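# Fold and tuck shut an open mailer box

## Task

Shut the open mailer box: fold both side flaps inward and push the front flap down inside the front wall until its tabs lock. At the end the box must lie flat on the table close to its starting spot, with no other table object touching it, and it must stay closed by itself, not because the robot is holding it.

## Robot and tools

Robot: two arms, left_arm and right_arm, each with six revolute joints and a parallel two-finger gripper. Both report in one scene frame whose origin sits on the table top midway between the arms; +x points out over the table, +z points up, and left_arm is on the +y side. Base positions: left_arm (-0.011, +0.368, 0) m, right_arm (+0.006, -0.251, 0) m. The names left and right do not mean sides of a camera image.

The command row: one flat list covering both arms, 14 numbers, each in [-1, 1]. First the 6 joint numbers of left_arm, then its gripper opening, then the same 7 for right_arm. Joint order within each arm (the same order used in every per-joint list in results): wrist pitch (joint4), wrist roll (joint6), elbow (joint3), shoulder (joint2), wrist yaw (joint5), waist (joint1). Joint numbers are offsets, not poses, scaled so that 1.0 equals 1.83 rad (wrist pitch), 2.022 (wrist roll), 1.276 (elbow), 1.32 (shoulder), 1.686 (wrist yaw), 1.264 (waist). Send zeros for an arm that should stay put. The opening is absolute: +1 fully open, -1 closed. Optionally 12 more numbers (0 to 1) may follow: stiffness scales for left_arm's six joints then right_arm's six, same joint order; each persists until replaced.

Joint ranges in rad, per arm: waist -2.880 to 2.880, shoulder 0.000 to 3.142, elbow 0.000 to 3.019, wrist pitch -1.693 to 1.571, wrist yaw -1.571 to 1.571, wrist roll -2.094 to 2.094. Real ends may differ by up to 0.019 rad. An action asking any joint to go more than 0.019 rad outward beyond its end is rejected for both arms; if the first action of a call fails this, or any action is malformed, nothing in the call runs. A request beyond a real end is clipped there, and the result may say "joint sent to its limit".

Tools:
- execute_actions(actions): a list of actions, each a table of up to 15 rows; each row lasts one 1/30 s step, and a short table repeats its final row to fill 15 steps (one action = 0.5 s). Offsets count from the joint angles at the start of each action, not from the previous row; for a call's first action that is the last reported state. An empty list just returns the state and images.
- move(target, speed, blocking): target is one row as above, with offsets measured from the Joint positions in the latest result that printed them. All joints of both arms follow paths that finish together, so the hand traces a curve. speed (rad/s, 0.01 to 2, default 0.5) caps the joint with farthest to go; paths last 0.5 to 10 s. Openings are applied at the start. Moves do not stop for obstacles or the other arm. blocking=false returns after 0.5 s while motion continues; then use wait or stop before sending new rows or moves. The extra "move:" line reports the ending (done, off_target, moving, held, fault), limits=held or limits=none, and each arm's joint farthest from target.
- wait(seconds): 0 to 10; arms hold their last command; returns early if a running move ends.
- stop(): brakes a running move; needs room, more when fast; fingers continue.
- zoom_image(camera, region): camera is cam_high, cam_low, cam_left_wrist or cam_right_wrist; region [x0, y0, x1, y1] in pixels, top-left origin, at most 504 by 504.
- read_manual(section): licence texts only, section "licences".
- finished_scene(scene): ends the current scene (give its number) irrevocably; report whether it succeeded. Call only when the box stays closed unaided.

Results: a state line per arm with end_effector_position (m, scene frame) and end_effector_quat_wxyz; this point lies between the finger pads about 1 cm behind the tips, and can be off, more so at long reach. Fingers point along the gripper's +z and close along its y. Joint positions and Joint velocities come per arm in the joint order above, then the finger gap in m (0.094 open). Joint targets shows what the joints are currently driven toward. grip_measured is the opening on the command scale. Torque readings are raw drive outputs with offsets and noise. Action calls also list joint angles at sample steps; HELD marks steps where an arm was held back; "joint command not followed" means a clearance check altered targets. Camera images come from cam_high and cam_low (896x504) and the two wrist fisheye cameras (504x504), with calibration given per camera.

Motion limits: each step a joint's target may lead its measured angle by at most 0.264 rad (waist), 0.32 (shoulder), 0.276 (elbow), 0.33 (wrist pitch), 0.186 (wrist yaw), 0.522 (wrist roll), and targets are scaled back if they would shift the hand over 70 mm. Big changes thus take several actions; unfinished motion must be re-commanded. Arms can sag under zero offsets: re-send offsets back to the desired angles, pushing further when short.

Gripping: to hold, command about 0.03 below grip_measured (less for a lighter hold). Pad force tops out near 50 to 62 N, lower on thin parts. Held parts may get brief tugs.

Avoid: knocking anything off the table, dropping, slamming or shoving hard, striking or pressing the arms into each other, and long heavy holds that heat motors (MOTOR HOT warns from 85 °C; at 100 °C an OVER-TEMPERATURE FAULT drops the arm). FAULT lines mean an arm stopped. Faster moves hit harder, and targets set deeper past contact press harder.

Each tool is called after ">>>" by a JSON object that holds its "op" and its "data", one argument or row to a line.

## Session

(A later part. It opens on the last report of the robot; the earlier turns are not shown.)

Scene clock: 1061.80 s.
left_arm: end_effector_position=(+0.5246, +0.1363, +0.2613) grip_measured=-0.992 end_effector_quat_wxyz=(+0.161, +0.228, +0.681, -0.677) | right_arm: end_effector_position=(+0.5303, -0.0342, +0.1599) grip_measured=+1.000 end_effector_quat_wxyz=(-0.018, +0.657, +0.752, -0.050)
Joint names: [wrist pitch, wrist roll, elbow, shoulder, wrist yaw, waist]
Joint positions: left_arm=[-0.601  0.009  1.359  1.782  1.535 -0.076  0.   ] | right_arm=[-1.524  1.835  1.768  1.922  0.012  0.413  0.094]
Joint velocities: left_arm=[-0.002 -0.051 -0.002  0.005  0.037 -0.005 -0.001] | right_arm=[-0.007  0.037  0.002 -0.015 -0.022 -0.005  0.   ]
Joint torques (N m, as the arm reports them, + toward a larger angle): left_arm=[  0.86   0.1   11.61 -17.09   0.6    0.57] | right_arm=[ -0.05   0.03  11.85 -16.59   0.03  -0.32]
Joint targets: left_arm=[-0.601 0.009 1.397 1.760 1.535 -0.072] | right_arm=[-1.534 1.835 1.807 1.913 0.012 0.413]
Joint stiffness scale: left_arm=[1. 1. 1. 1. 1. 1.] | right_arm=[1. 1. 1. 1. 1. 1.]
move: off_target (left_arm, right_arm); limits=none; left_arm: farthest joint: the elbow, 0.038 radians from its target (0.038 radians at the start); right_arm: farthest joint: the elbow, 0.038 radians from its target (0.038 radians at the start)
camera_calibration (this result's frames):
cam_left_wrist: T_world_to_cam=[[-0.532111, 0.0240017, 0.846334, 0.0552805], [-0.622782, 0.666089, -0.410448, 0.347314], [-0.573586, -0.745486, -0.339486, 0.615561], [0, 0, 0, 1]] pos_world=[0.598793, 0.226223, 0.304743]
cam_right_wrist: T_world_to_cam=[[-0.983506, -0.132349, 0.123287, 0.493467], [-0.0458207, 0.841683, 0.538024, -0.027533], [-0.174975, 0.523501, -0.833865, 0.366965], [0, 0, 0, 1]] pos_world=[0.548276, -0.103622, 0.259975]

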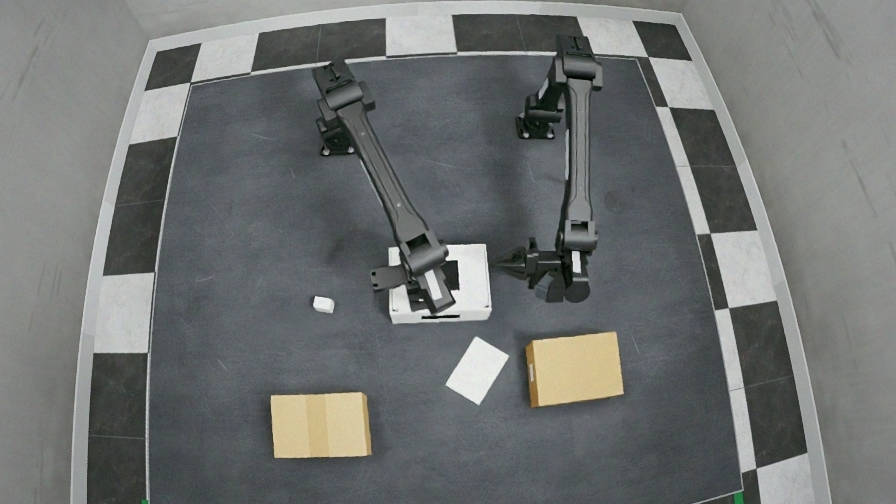

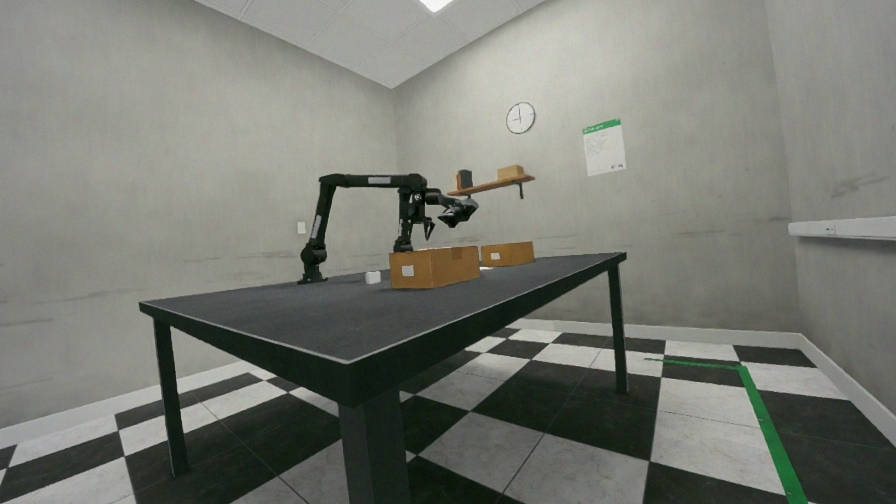

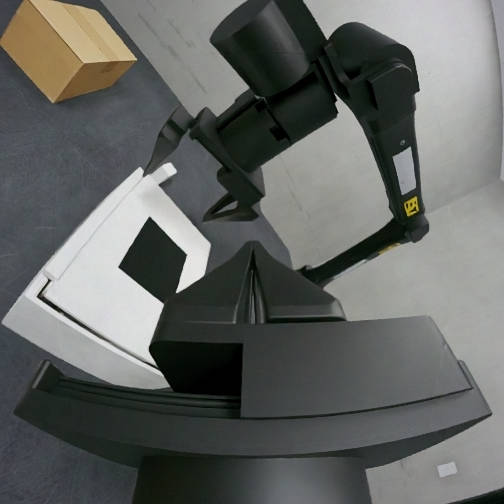

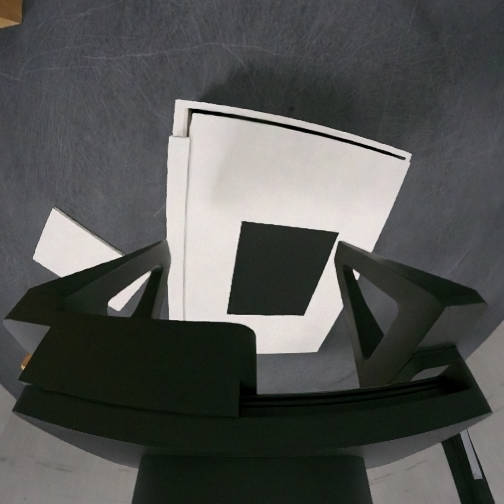

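>>> {"op": "move", "data": {
  "target": [0,0,0.03,-0.1,0,0.15,-1, -0.028,0,0.36,0.225,0,0.045,-1],
  "speed": 0.35
}}

>>> {"op": "move", "data": {
  "target": [0,0,0.03,0,0,0,-1, 0.078,0,-0.096,0.02,0,0,-1],
  "speed": 0.15
}}

Scene clock: 1071.80 s.
left_arm: end_effector_position=(+0.5422, +0.2403, +0.3144) grip_measured=-0.992 end_effector_quat_wxyz=(+0.258, +0.196, +0.690, -0.647) | right_arm: end_effector_position=(+0.6216, +0.0367, +0.1405) grip_measured=-0.996 end_effector_quat_wxyz=(+0.002, +0.642, +0.767, -0.010)
Joint names: [wrist pitch, wrist roll, elbow, shoulder, wrist yaw, waist]
Joint positions: left_arm=[-0.601  0.009  1.357  1.68   1.535  0.113  0.   ] | right_arm=[-1.564  1.835  2.184  2.206  0.012  0.457  0.   ]
Joint velocities: left_arm=[ 0.002  0.022 -0.002 -0.015  0.037 -0.015 -0.001] | right_arm=[ 0.037  0.007  0.002  0.005 -0.022 -0.005  0.   ]
Joint torques (N m, as the arm reports them, + toward a larger angle): left_arm=[  0.97   0.09  12.25 -16.89   0.56   0.36] | right_arm=[ -0.03  -0.04  12.3  -19.07   0.02   0.41]
Joint targets: left_arm=[-0.601 0.009 1.398 1.650 1.535 0.113] | right_arm=[-1.575 1.835 2.228 2.219 0.012 0.470]
Joint stiffness scale: left_arm=[1. 1. 1. 1. 1. 1.] | right_arm=[1. 1. 1. 1. 1. 1.]
move: off_target (left_arm, right_arm); limits=none; left_arm: farthest joint: the elbow, 0.040 radians from its target (0.038 radians at the start); right_arm: farthest joint: the elbow, 0.044 radians from its target (0.459 radians at the start)
camera_calibration (this result's frames):
cam_left_wrist: T_world_to_cam=[[-0.608596, -0.0835429, 0.78907, 0.102574], [-0.693099, 0.540104, -0.477391, 0.40025], [-0.386297, -0.837442, -0.386608, 0.65655], [0, 0, 0, 1]] pos_world=[0.593462, 0.342215, 0.363965]
cam_right_wrist: T_world_to_cam=[[-0.983227, -0.178818, 0.0359117, 0.608814], [-0.128166, 0.817485, 0.561509, -0.0237824], [-0.129765, 0.547488, -0.826691, 0.299606], [0, 0, 0, 1]] pos_world=[0.634433, -0.0357219, 0.239172]

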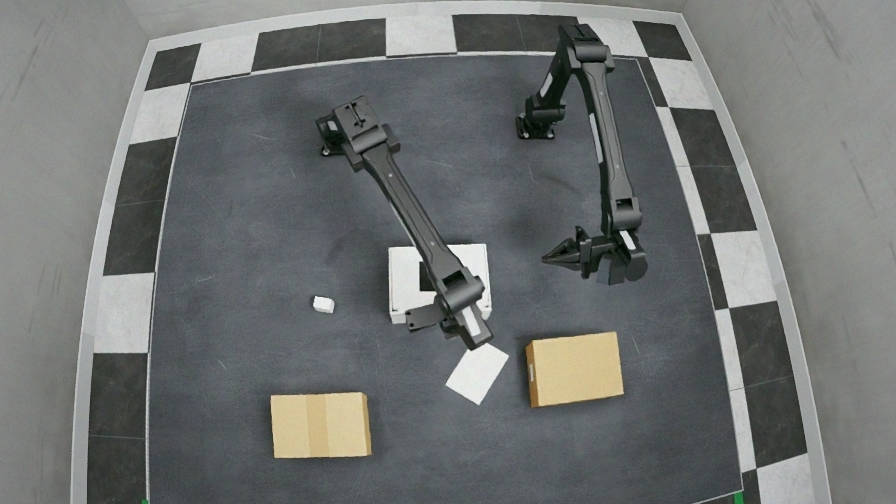

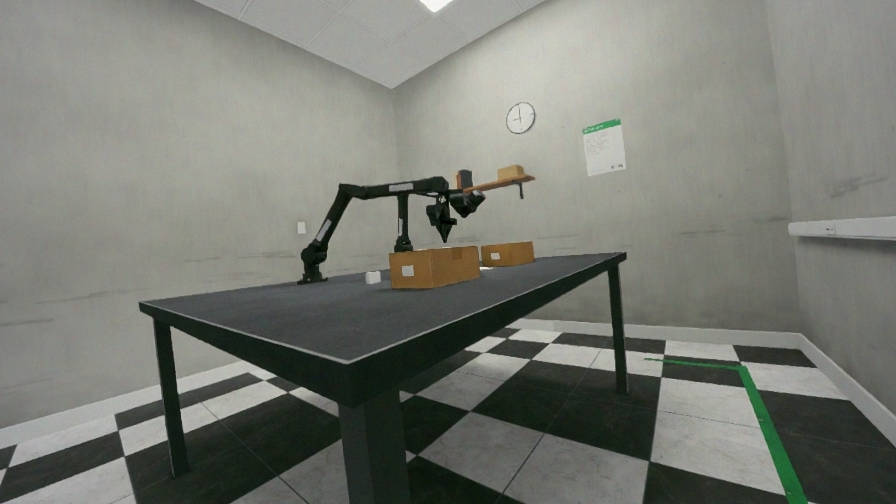

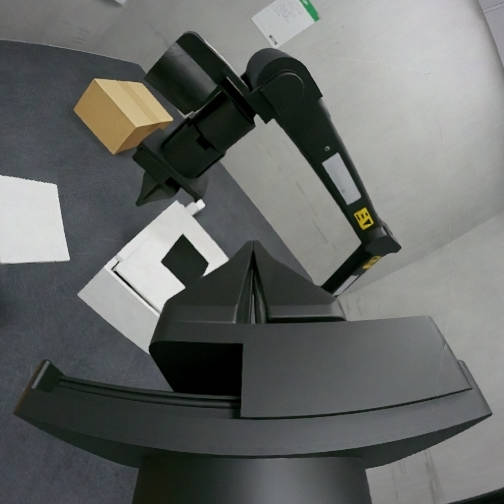

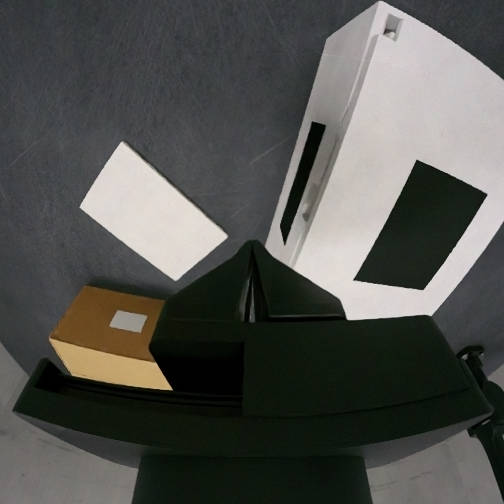

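Scene clock: 1073.17 s.
left_arm: end_effector_position=(+0.5418, +0.2403, +0.3134) grip_measured=-0.992 end_effector_quat_wxyz=(+0.257, +0.195, +0.690, -0.648) | right_arm: end_effector_position=(+0.6183, +0.0352, +0.0835) grip_measured=-0.996 end_effector_quat_wxyz=(+0.000, +0.642, +0.767, -0.014)
Joint names: [wrist pitch, wrist roll, elbow, shoulder, wrist yaw, waist]
Joint positions: left_arm=[-0.601  0.009  1.355  1.68   1.535  0.113  0.   ] | right_arm=[-1.433  1.835  2.057  2.22   0.012  0.457  0.   ]
Joint velocities: left_arm=[-0.007 -0.066 -0.002 -0.015  0.081 -0.005 -0.   ] | right_arm=[-0.012 -0.081 -0.017 -0.024  0.066 -0.015  0.   ]
Joint torques (N m, as the arm reports them, + toward a larger angle): left_arm=[  0.98   0.09  12.23 -14.46   0.56  -0.16] | right_arm=[  1.09  -0.03   8.85 -18.27   0.02  -0.04]
Joint targets: left_arm=[-0.601 0.009 1.395 1.680 1.535 0.113] | right_arm=[-1.421 1.835 2.061 2.232 0.012 0.457]
Joint stiffness scale: left_arm=[1. 1. 1. 1. 1. 1.] | right_arm=[1. 1. 1. 1. 1. 1.]
move: off_target (left_arm); limits=none; left_arm: farthest joint: the elbow, 0.041 radians from its target (0.038 radians at the start); right_arm: farthest joint: the shoulder, 0.012 radians from its target (0.026 radians at the start)
camera_calibration (this result's frames):
cam_left_wrist: T_world_to_cam=[[-0.606794, -0.0833964, 0.790472, 0.101603], [-0.694186, 0.540015, -0.475909, 0.399672], [-0.387178, -0.837513, -0.385571, 0.656163], [0, 0, 0, 1]] pos_world=[0.593151, 0.34219, 0.36289]
cam_right_wrist: T_world_to_cam=[[-0.982893, -0.17866, 0.0447481, 0.60645], [-0.123527, 0.819678, 0.559347, 0.00630864], [-0.136612, 0.544251, -0.827725, 0.257318], [0, 0, 0, 1]] pos_world=[0.632007, -0.0368686, 0.182322]

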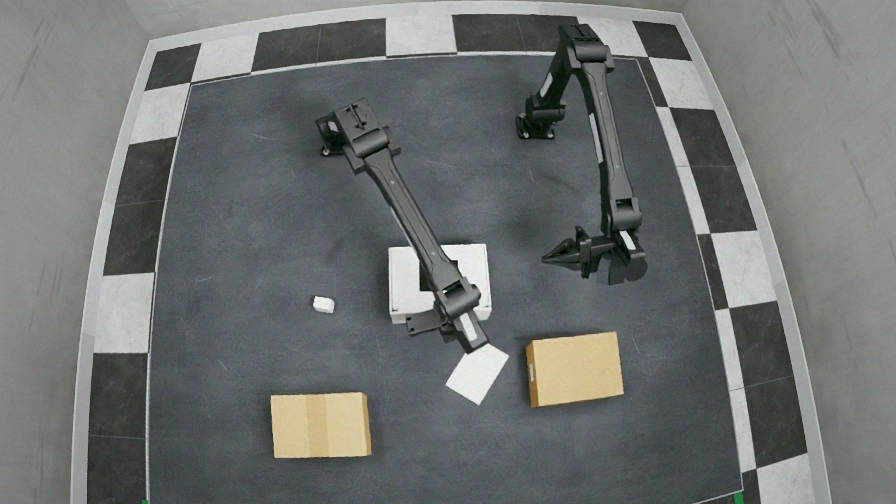

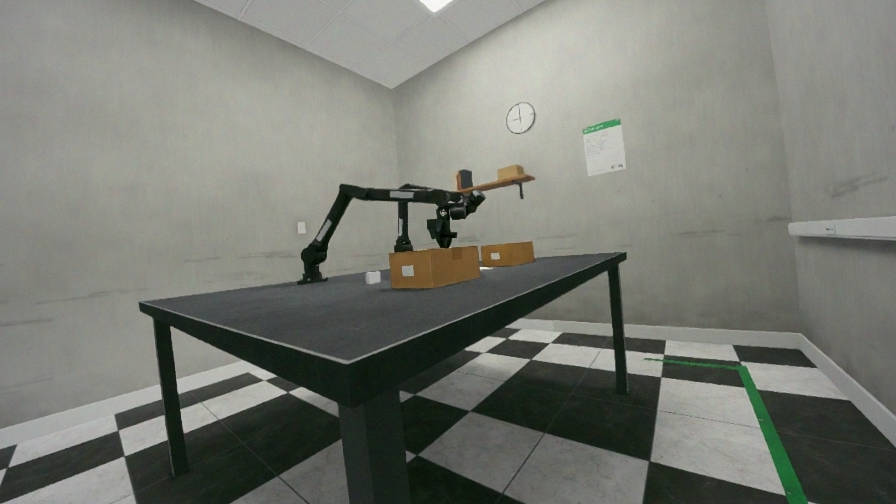

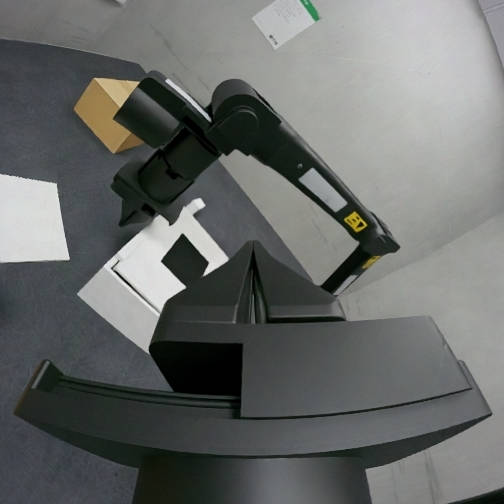

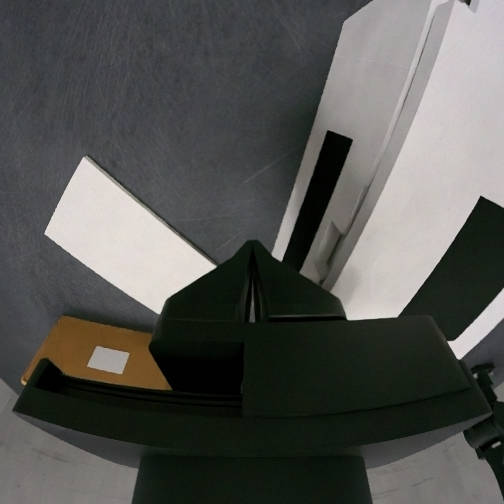

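>>> {"op": "move", "data": {
  "target": [0,0,0.03,0,0,0,-1, 0.058,0,-0.185,-0.12,0,0.05,-1],
  "speed": 0.12
}}

>>> {"op": "move", "data": {
  "target": [0,0,0.03,0,0,0,-1, -0.05,0,0.17,0.02,0,0,-1],
  "speed": 0.2
}}

>>> {"op": "move", "data": {
  "target": [0,0,0.03,0,0,0,-1, 0,0,0.05,-0.15,0,-0.4,-1]
}}

Scene clock: 1083.73 s.
left_arm: end_effector_position=(+0.5413, +0.2402, +0.3123) grip_measured=-0.992 end_effector_quat_wxyz=(+0.257, +0.194, +0.690, -0.648) | right_arm: end_effector_position=(+0.5666, +0.0406, +0.0885) grip_measured=-0.996 end_effector_quat_wxyz=(+0.004, +0.625, +0.781, -0.007)
Joint names: [wrist pitch, wrist roll, elbow, shoulder, wrist yaw, waist]
Joint positions: left_arm=[-0.601  0.009  1.352  1.68   1.535  0.113  0.   ] | right_arm=[-1.331  1.835  1.825  2.075  0.012  0.5    0.   ]
Joint velocities: left_arm=[ 0.012 -0.037 -0.022  0.005  0.022 -0.015  0.001] | right_arm=[-0.012 -0.037 -0.012  0.005  0.007 -0.024  0.   ]
Joint torques (N m, as the arm reports them, + toward a larger angle): left_arm=[  0.94   0.1   12.3  -14.39   0.56  -0.11] | right_arm=[  0.77   0.02   8.2  -18.99  -0.01   1.12]
Joint targets: left_arm=[-0.601 0.009 1.393 1.680 1.535 0.113] | right_arm=[-1.327 1.835 1.821 2.062 0.012 0.520]
Joint stiffness scale: left_arm=[1. 1. 1. 1. 1. 1.] | right_arm=[1. 1. 1. 1. 1. 1.]
move: off_target (left_arm, right_arm); limits=none; left_arm: farthest joint: the elbow, 0.041 radians from its target (0.039 radians at the start); right_arm: farthest joint: the waist, 0.021 radians from its target (0.063 radians at the start)
camera_calibration (this result's frames):
cam_left_wrist: T_world_to_cam=[[-0.604688, -0.083225, 0.792102, 0.100473], [-0.69545, 0.539912, -0.474176, 0.398996], [-0.388202, -0.837597, -0.384357, 0.655711], [0, 0, 0, 1]] pos_world=[0.592785, 0.34216, 0.361637]
cam_right_wrist: T_world_to_cam=[[-0.974839, -0.220728, 0.0311241, 0.554756], [-0.165432, 0.809967, 0.56266, 0.0164874], [-0.149404, 0.543354, -0.826102, 0.258648], [0, 0, 0, 1]] pos_world=[0.582168, -0.0314417, 0.187127]

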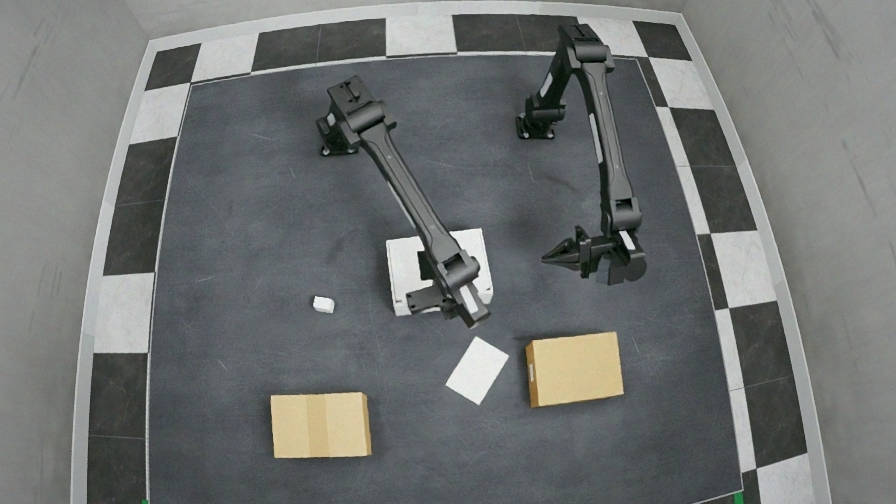

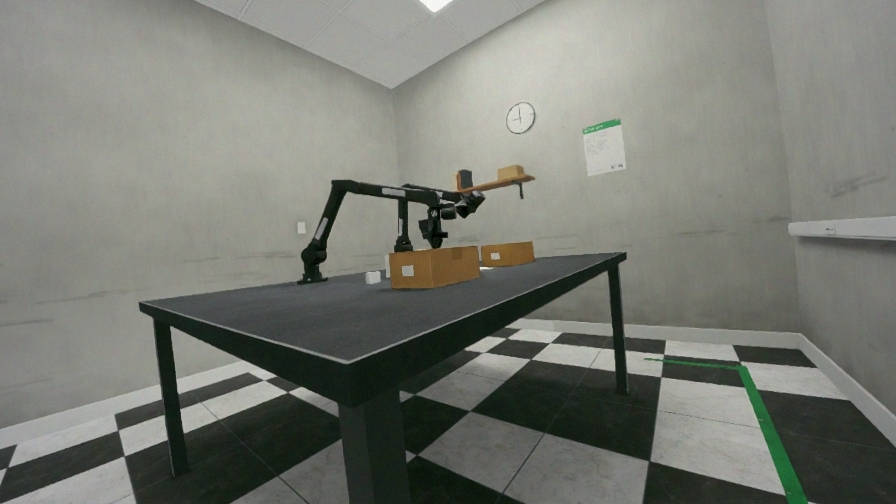

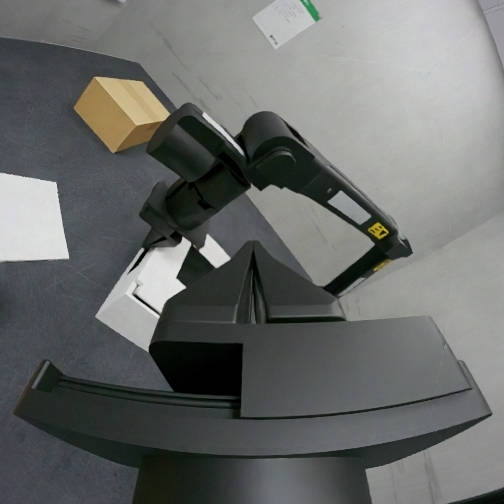

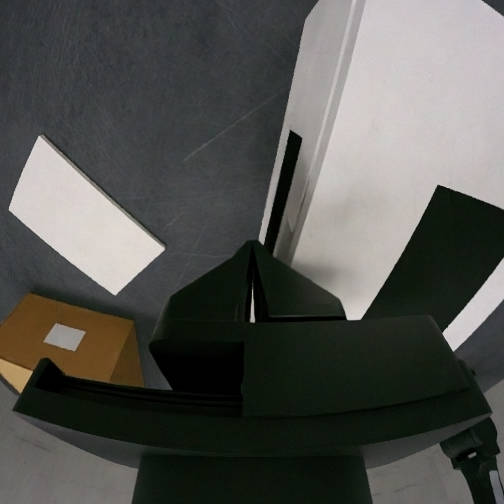

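Scene clock: 1085.17 s.
left_arm: end_effector_position=(+0.5409, +0.2402, +0.3114) grip_measured=-0.992 end_effector_quat_wxyz=(+0.256, +0.193, +0.691, -0.648) | right_arm: end_effector_position=(+0.5972, +0.0566, +0.1502) grip_measured=-0.996 end_effector_quat_wxyz=(+0.021, +0.625, +0.780, +0.033)
Joint names: [wrist pitch, wrist roll, elbow, shoulder, wrist yaw, waist]
Joint positions: left_arm=[-0.601  0.009  1.35   1.68   1.535  0.113  0.   ] | right_arm=[-1.411  1.835  2.001  2.084  0.012  0.5    0.   ]
Joint velocities: left_arm=[-0.012 -0.007 -0.032  0.015 -0.037 -0.005 -0.   ] | right_arm=[-0.002 -0.007  0.017  0.005  0.022 -0.005  0.   ]
Joint torques (N m, as the arm reports them, + toward a larger angle): left_arm=[  0.98   0.09  12.21 -14.32   0.56  -0.13] | right_arm=[  0.4   -0.04  12.28 -18.04   0.05  -0.61]
Joint targets: left_arm=[-0.601 0.009 1.390 1.680 1.535 0.113] | right_arm=[-1.422 1.835 2.041 2.102 0.012 0.500]
Joint stiffness scale: left_arm=[1. 1. 1. 1. 1. 1.] | right_arm=[1. 1. 1. 1. 1. 1.]
move: off_target (left_arm, right_arm); limits=none; left_arm: farthest joint: the elbow, 0.041 radians from its target (0.038 radians at the start); right_arm: farthest joint: the elbow, 0.041 radians from its target (0.217 radians at the start)
camera_calibration (this result's frames):
cam_left_wrist: T_world_to_cam=[[-0.602879, -0.0830779, 0.793495, 0.0995058], [-0.696531, 0.539824, -0.472689, 0.398415], [-0.389078, -0.837668, -0.383315, 0.655321], [0, 0, 0, 1]] pos_world=[0.592469, 0.342134, 0.360564]
cam_right_wrist: T_world_to_cam=[[-0.974002, -0.220287, -0.0528628, 0.598222], [-0.209459, 0.786803, 0.580576, -0.00124439], [-0.0863008, 0.576555, -0.812488, 0.263803], [0, 0, 0, 1]] pos_world=[0.605175, -0.0193373, 0.246683]

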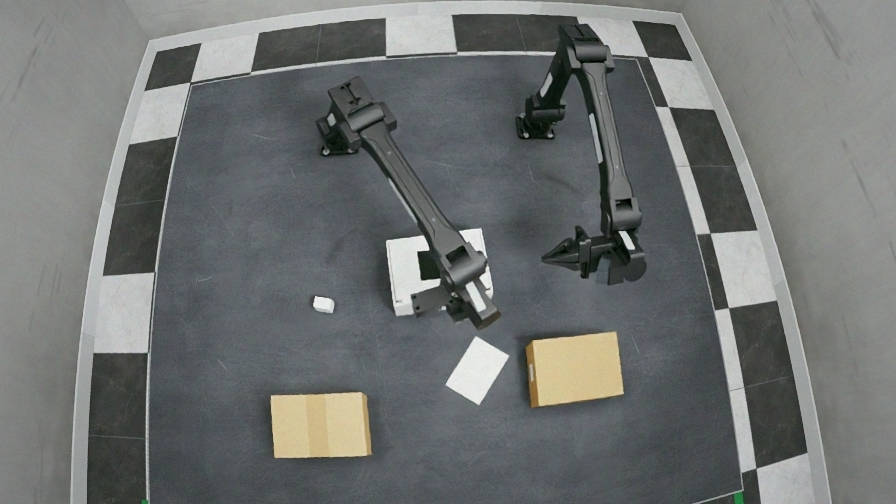

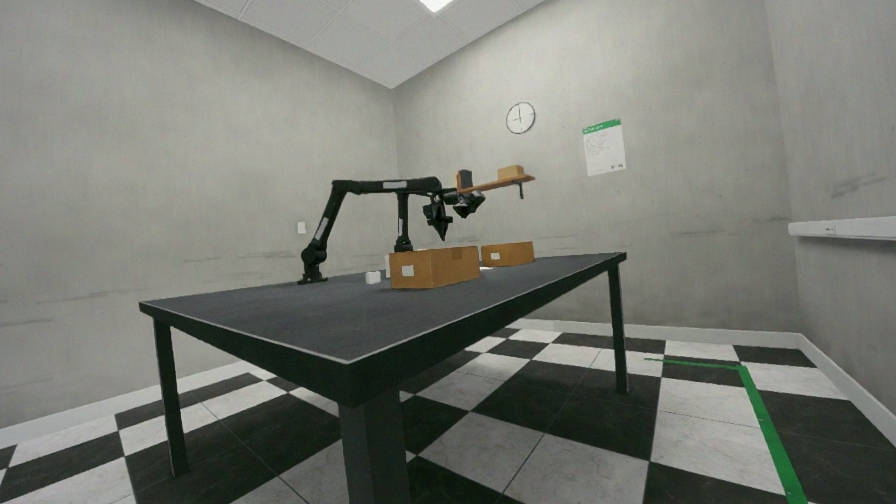

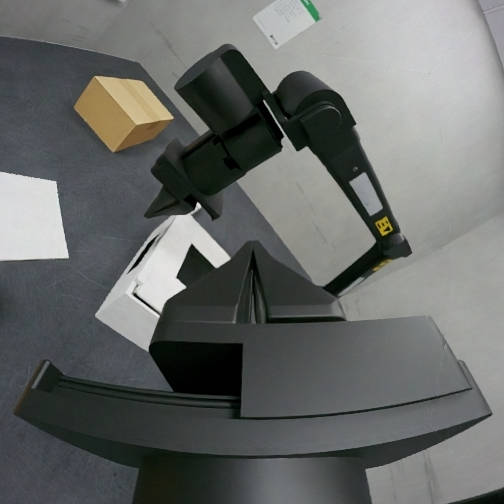

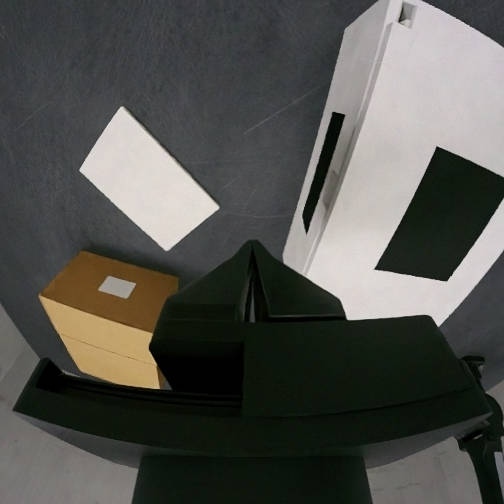

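Scene clock: 1086.73 s.
left_arm: end_effector_position=(+0.5404, +0.2401, +0.3103) grip_measured=-0.992 end_effector_quat_wxyz=(+0.255, +0.193, +0.691, -0.648) | right_arm: end_effector_position=(+0.6606, -0.2752, +0.2863) grip_measured=-0.996 end_effector_quat_wxyz=(+0.097, +0.796, +0.588, +0.112)
Joint names: [wrist pitch, wrist roll, elbow, shoulder, wrist yaw, waist]
Joint positions: left_arm=[-0.601  0.009  1.347  1.68   1.535  0.113  0.   ] | right_arm=[-1.411  1.835  2.025  1.888  0.012 -0.017  0.   ]
Joint velocities: left_arm=[-0.002 -0.007  0.002  0.024  0.037 -0.005 -0.002] | right_arm=[ 0.007  0.022  0.002 -0.005 -0.007  0.005  0.001]
Joint torques (N m, as the arm reports them, + toward a larger angle): left_arm=[  0.94   0.09  12.25 -14.33   0.57  -0.21] | right_arm=[  1.34  -0.03  12.37 -16.25   0.01   0.07]
Joint targets: left_arm=[-0.601 0.009 1.388 1.680 1.535 0.113] | right_arm=[-1.411 1.835 2.064 1.886 0.012 -0.006]
Joint stiffness scale: left_arm=[1. 1. 1. 1. 1. 1.] | right_arm=[1. 1. 1. 1. 1. 1.]
move: off_target (left_arm, right_arm); limits=none; left_arm: farthest joint: the elbow, 0.041 radians from its target (0.039 radians at the start); right_arm: farthest joint: the elbow, 0.040 radians from its target (0.064 radians at the start)
camera_calibration (this result's frames):
cam_left_wrist: T_world_to_cam=[[-0.600765, -0.0829059, 0.795115, 0.0983795], [-0.697786, 0.539722, -0.47095, 0.397734], [-0.390097, -0.837751, -0.382097, 0.654866], [0, 0, 0, 1]] pos_world=[0.592098, 0.342104, 0.359312]
cam_right_wrist: T_world_to_cam=[[-0.920722, 0.288694, -0.26254, 0.759003], [0.0754431, 0.7918, 0.606103, -0.0000119812], [0.382857, 0.538246, -0.750808, 0.233061], [0, 0, 0, 1]] pos_world=[0.609602, -0.344554, 0.374259]

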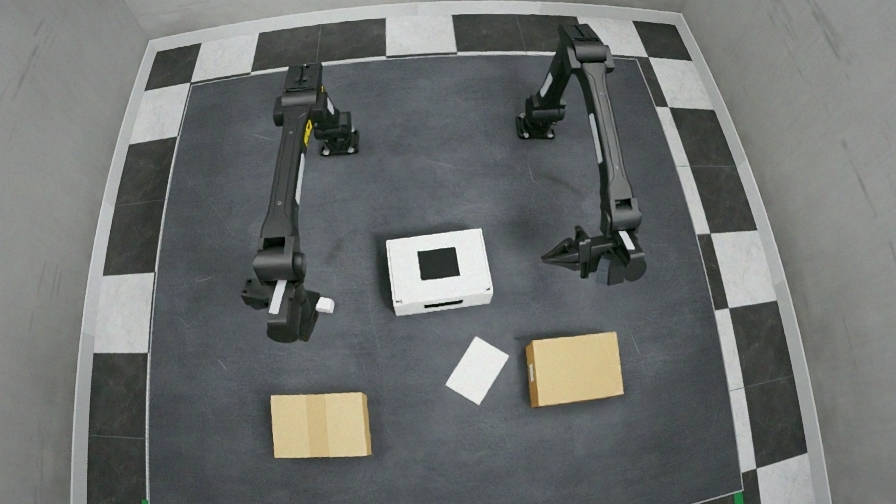

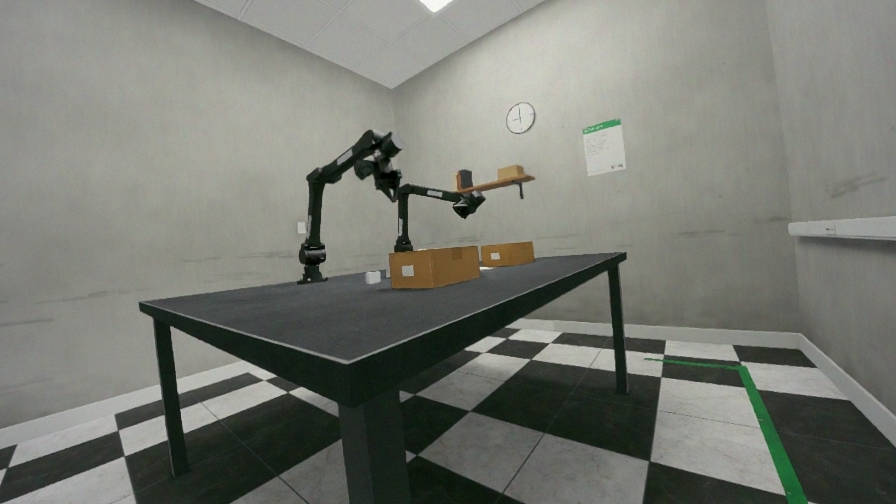

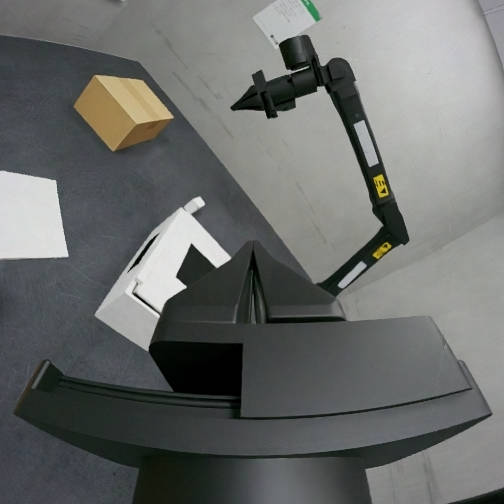

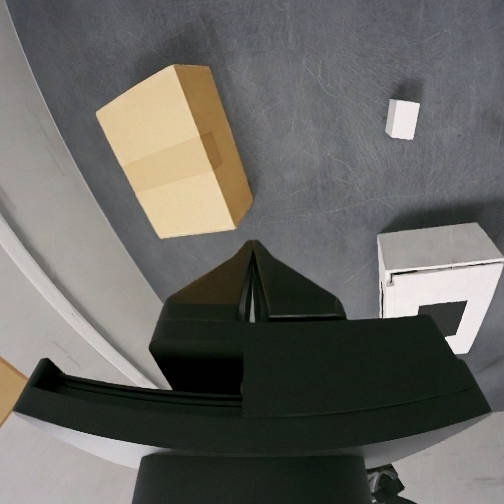

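>>> {"op": "zoom_image", "data": {
  "camera": "cam_high",
  "region": [375,220,505,325]
}}

>>> {"op": "zoom_image", "data": {
  "camera": "cam_left_wrist",
  "region": [80,190,250,360]
}}

Region (375, 220, 505, 325) of cam_high's 896x504 image, scaled by 3.877, with more detail than that image has; it fills the top 407 rows of this view, and the rest is white.

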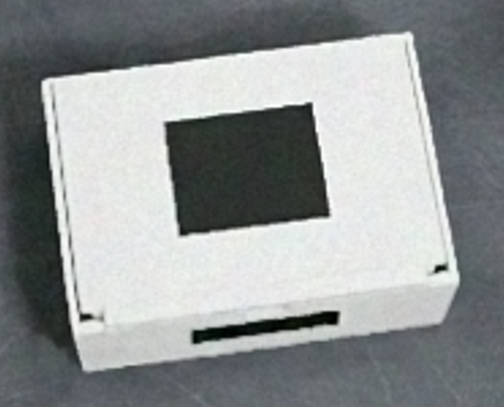

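Region (80, 190, 250, 360) of cam_left_wrist's 504x504 image, scaled by 2.965, with more detail than that image has.

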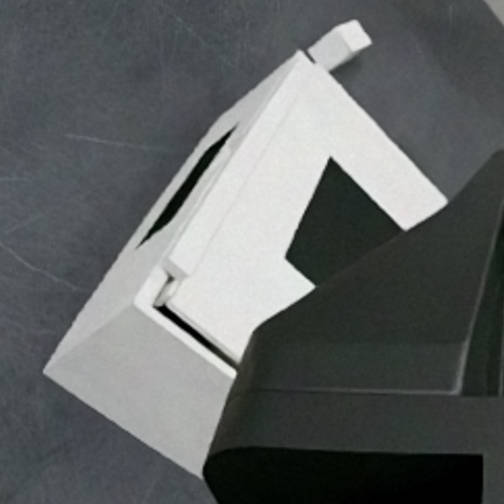

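>>> {"op": "finished_scene", "data": {
  "scene": 1
}}

The scene is finished: the task was done.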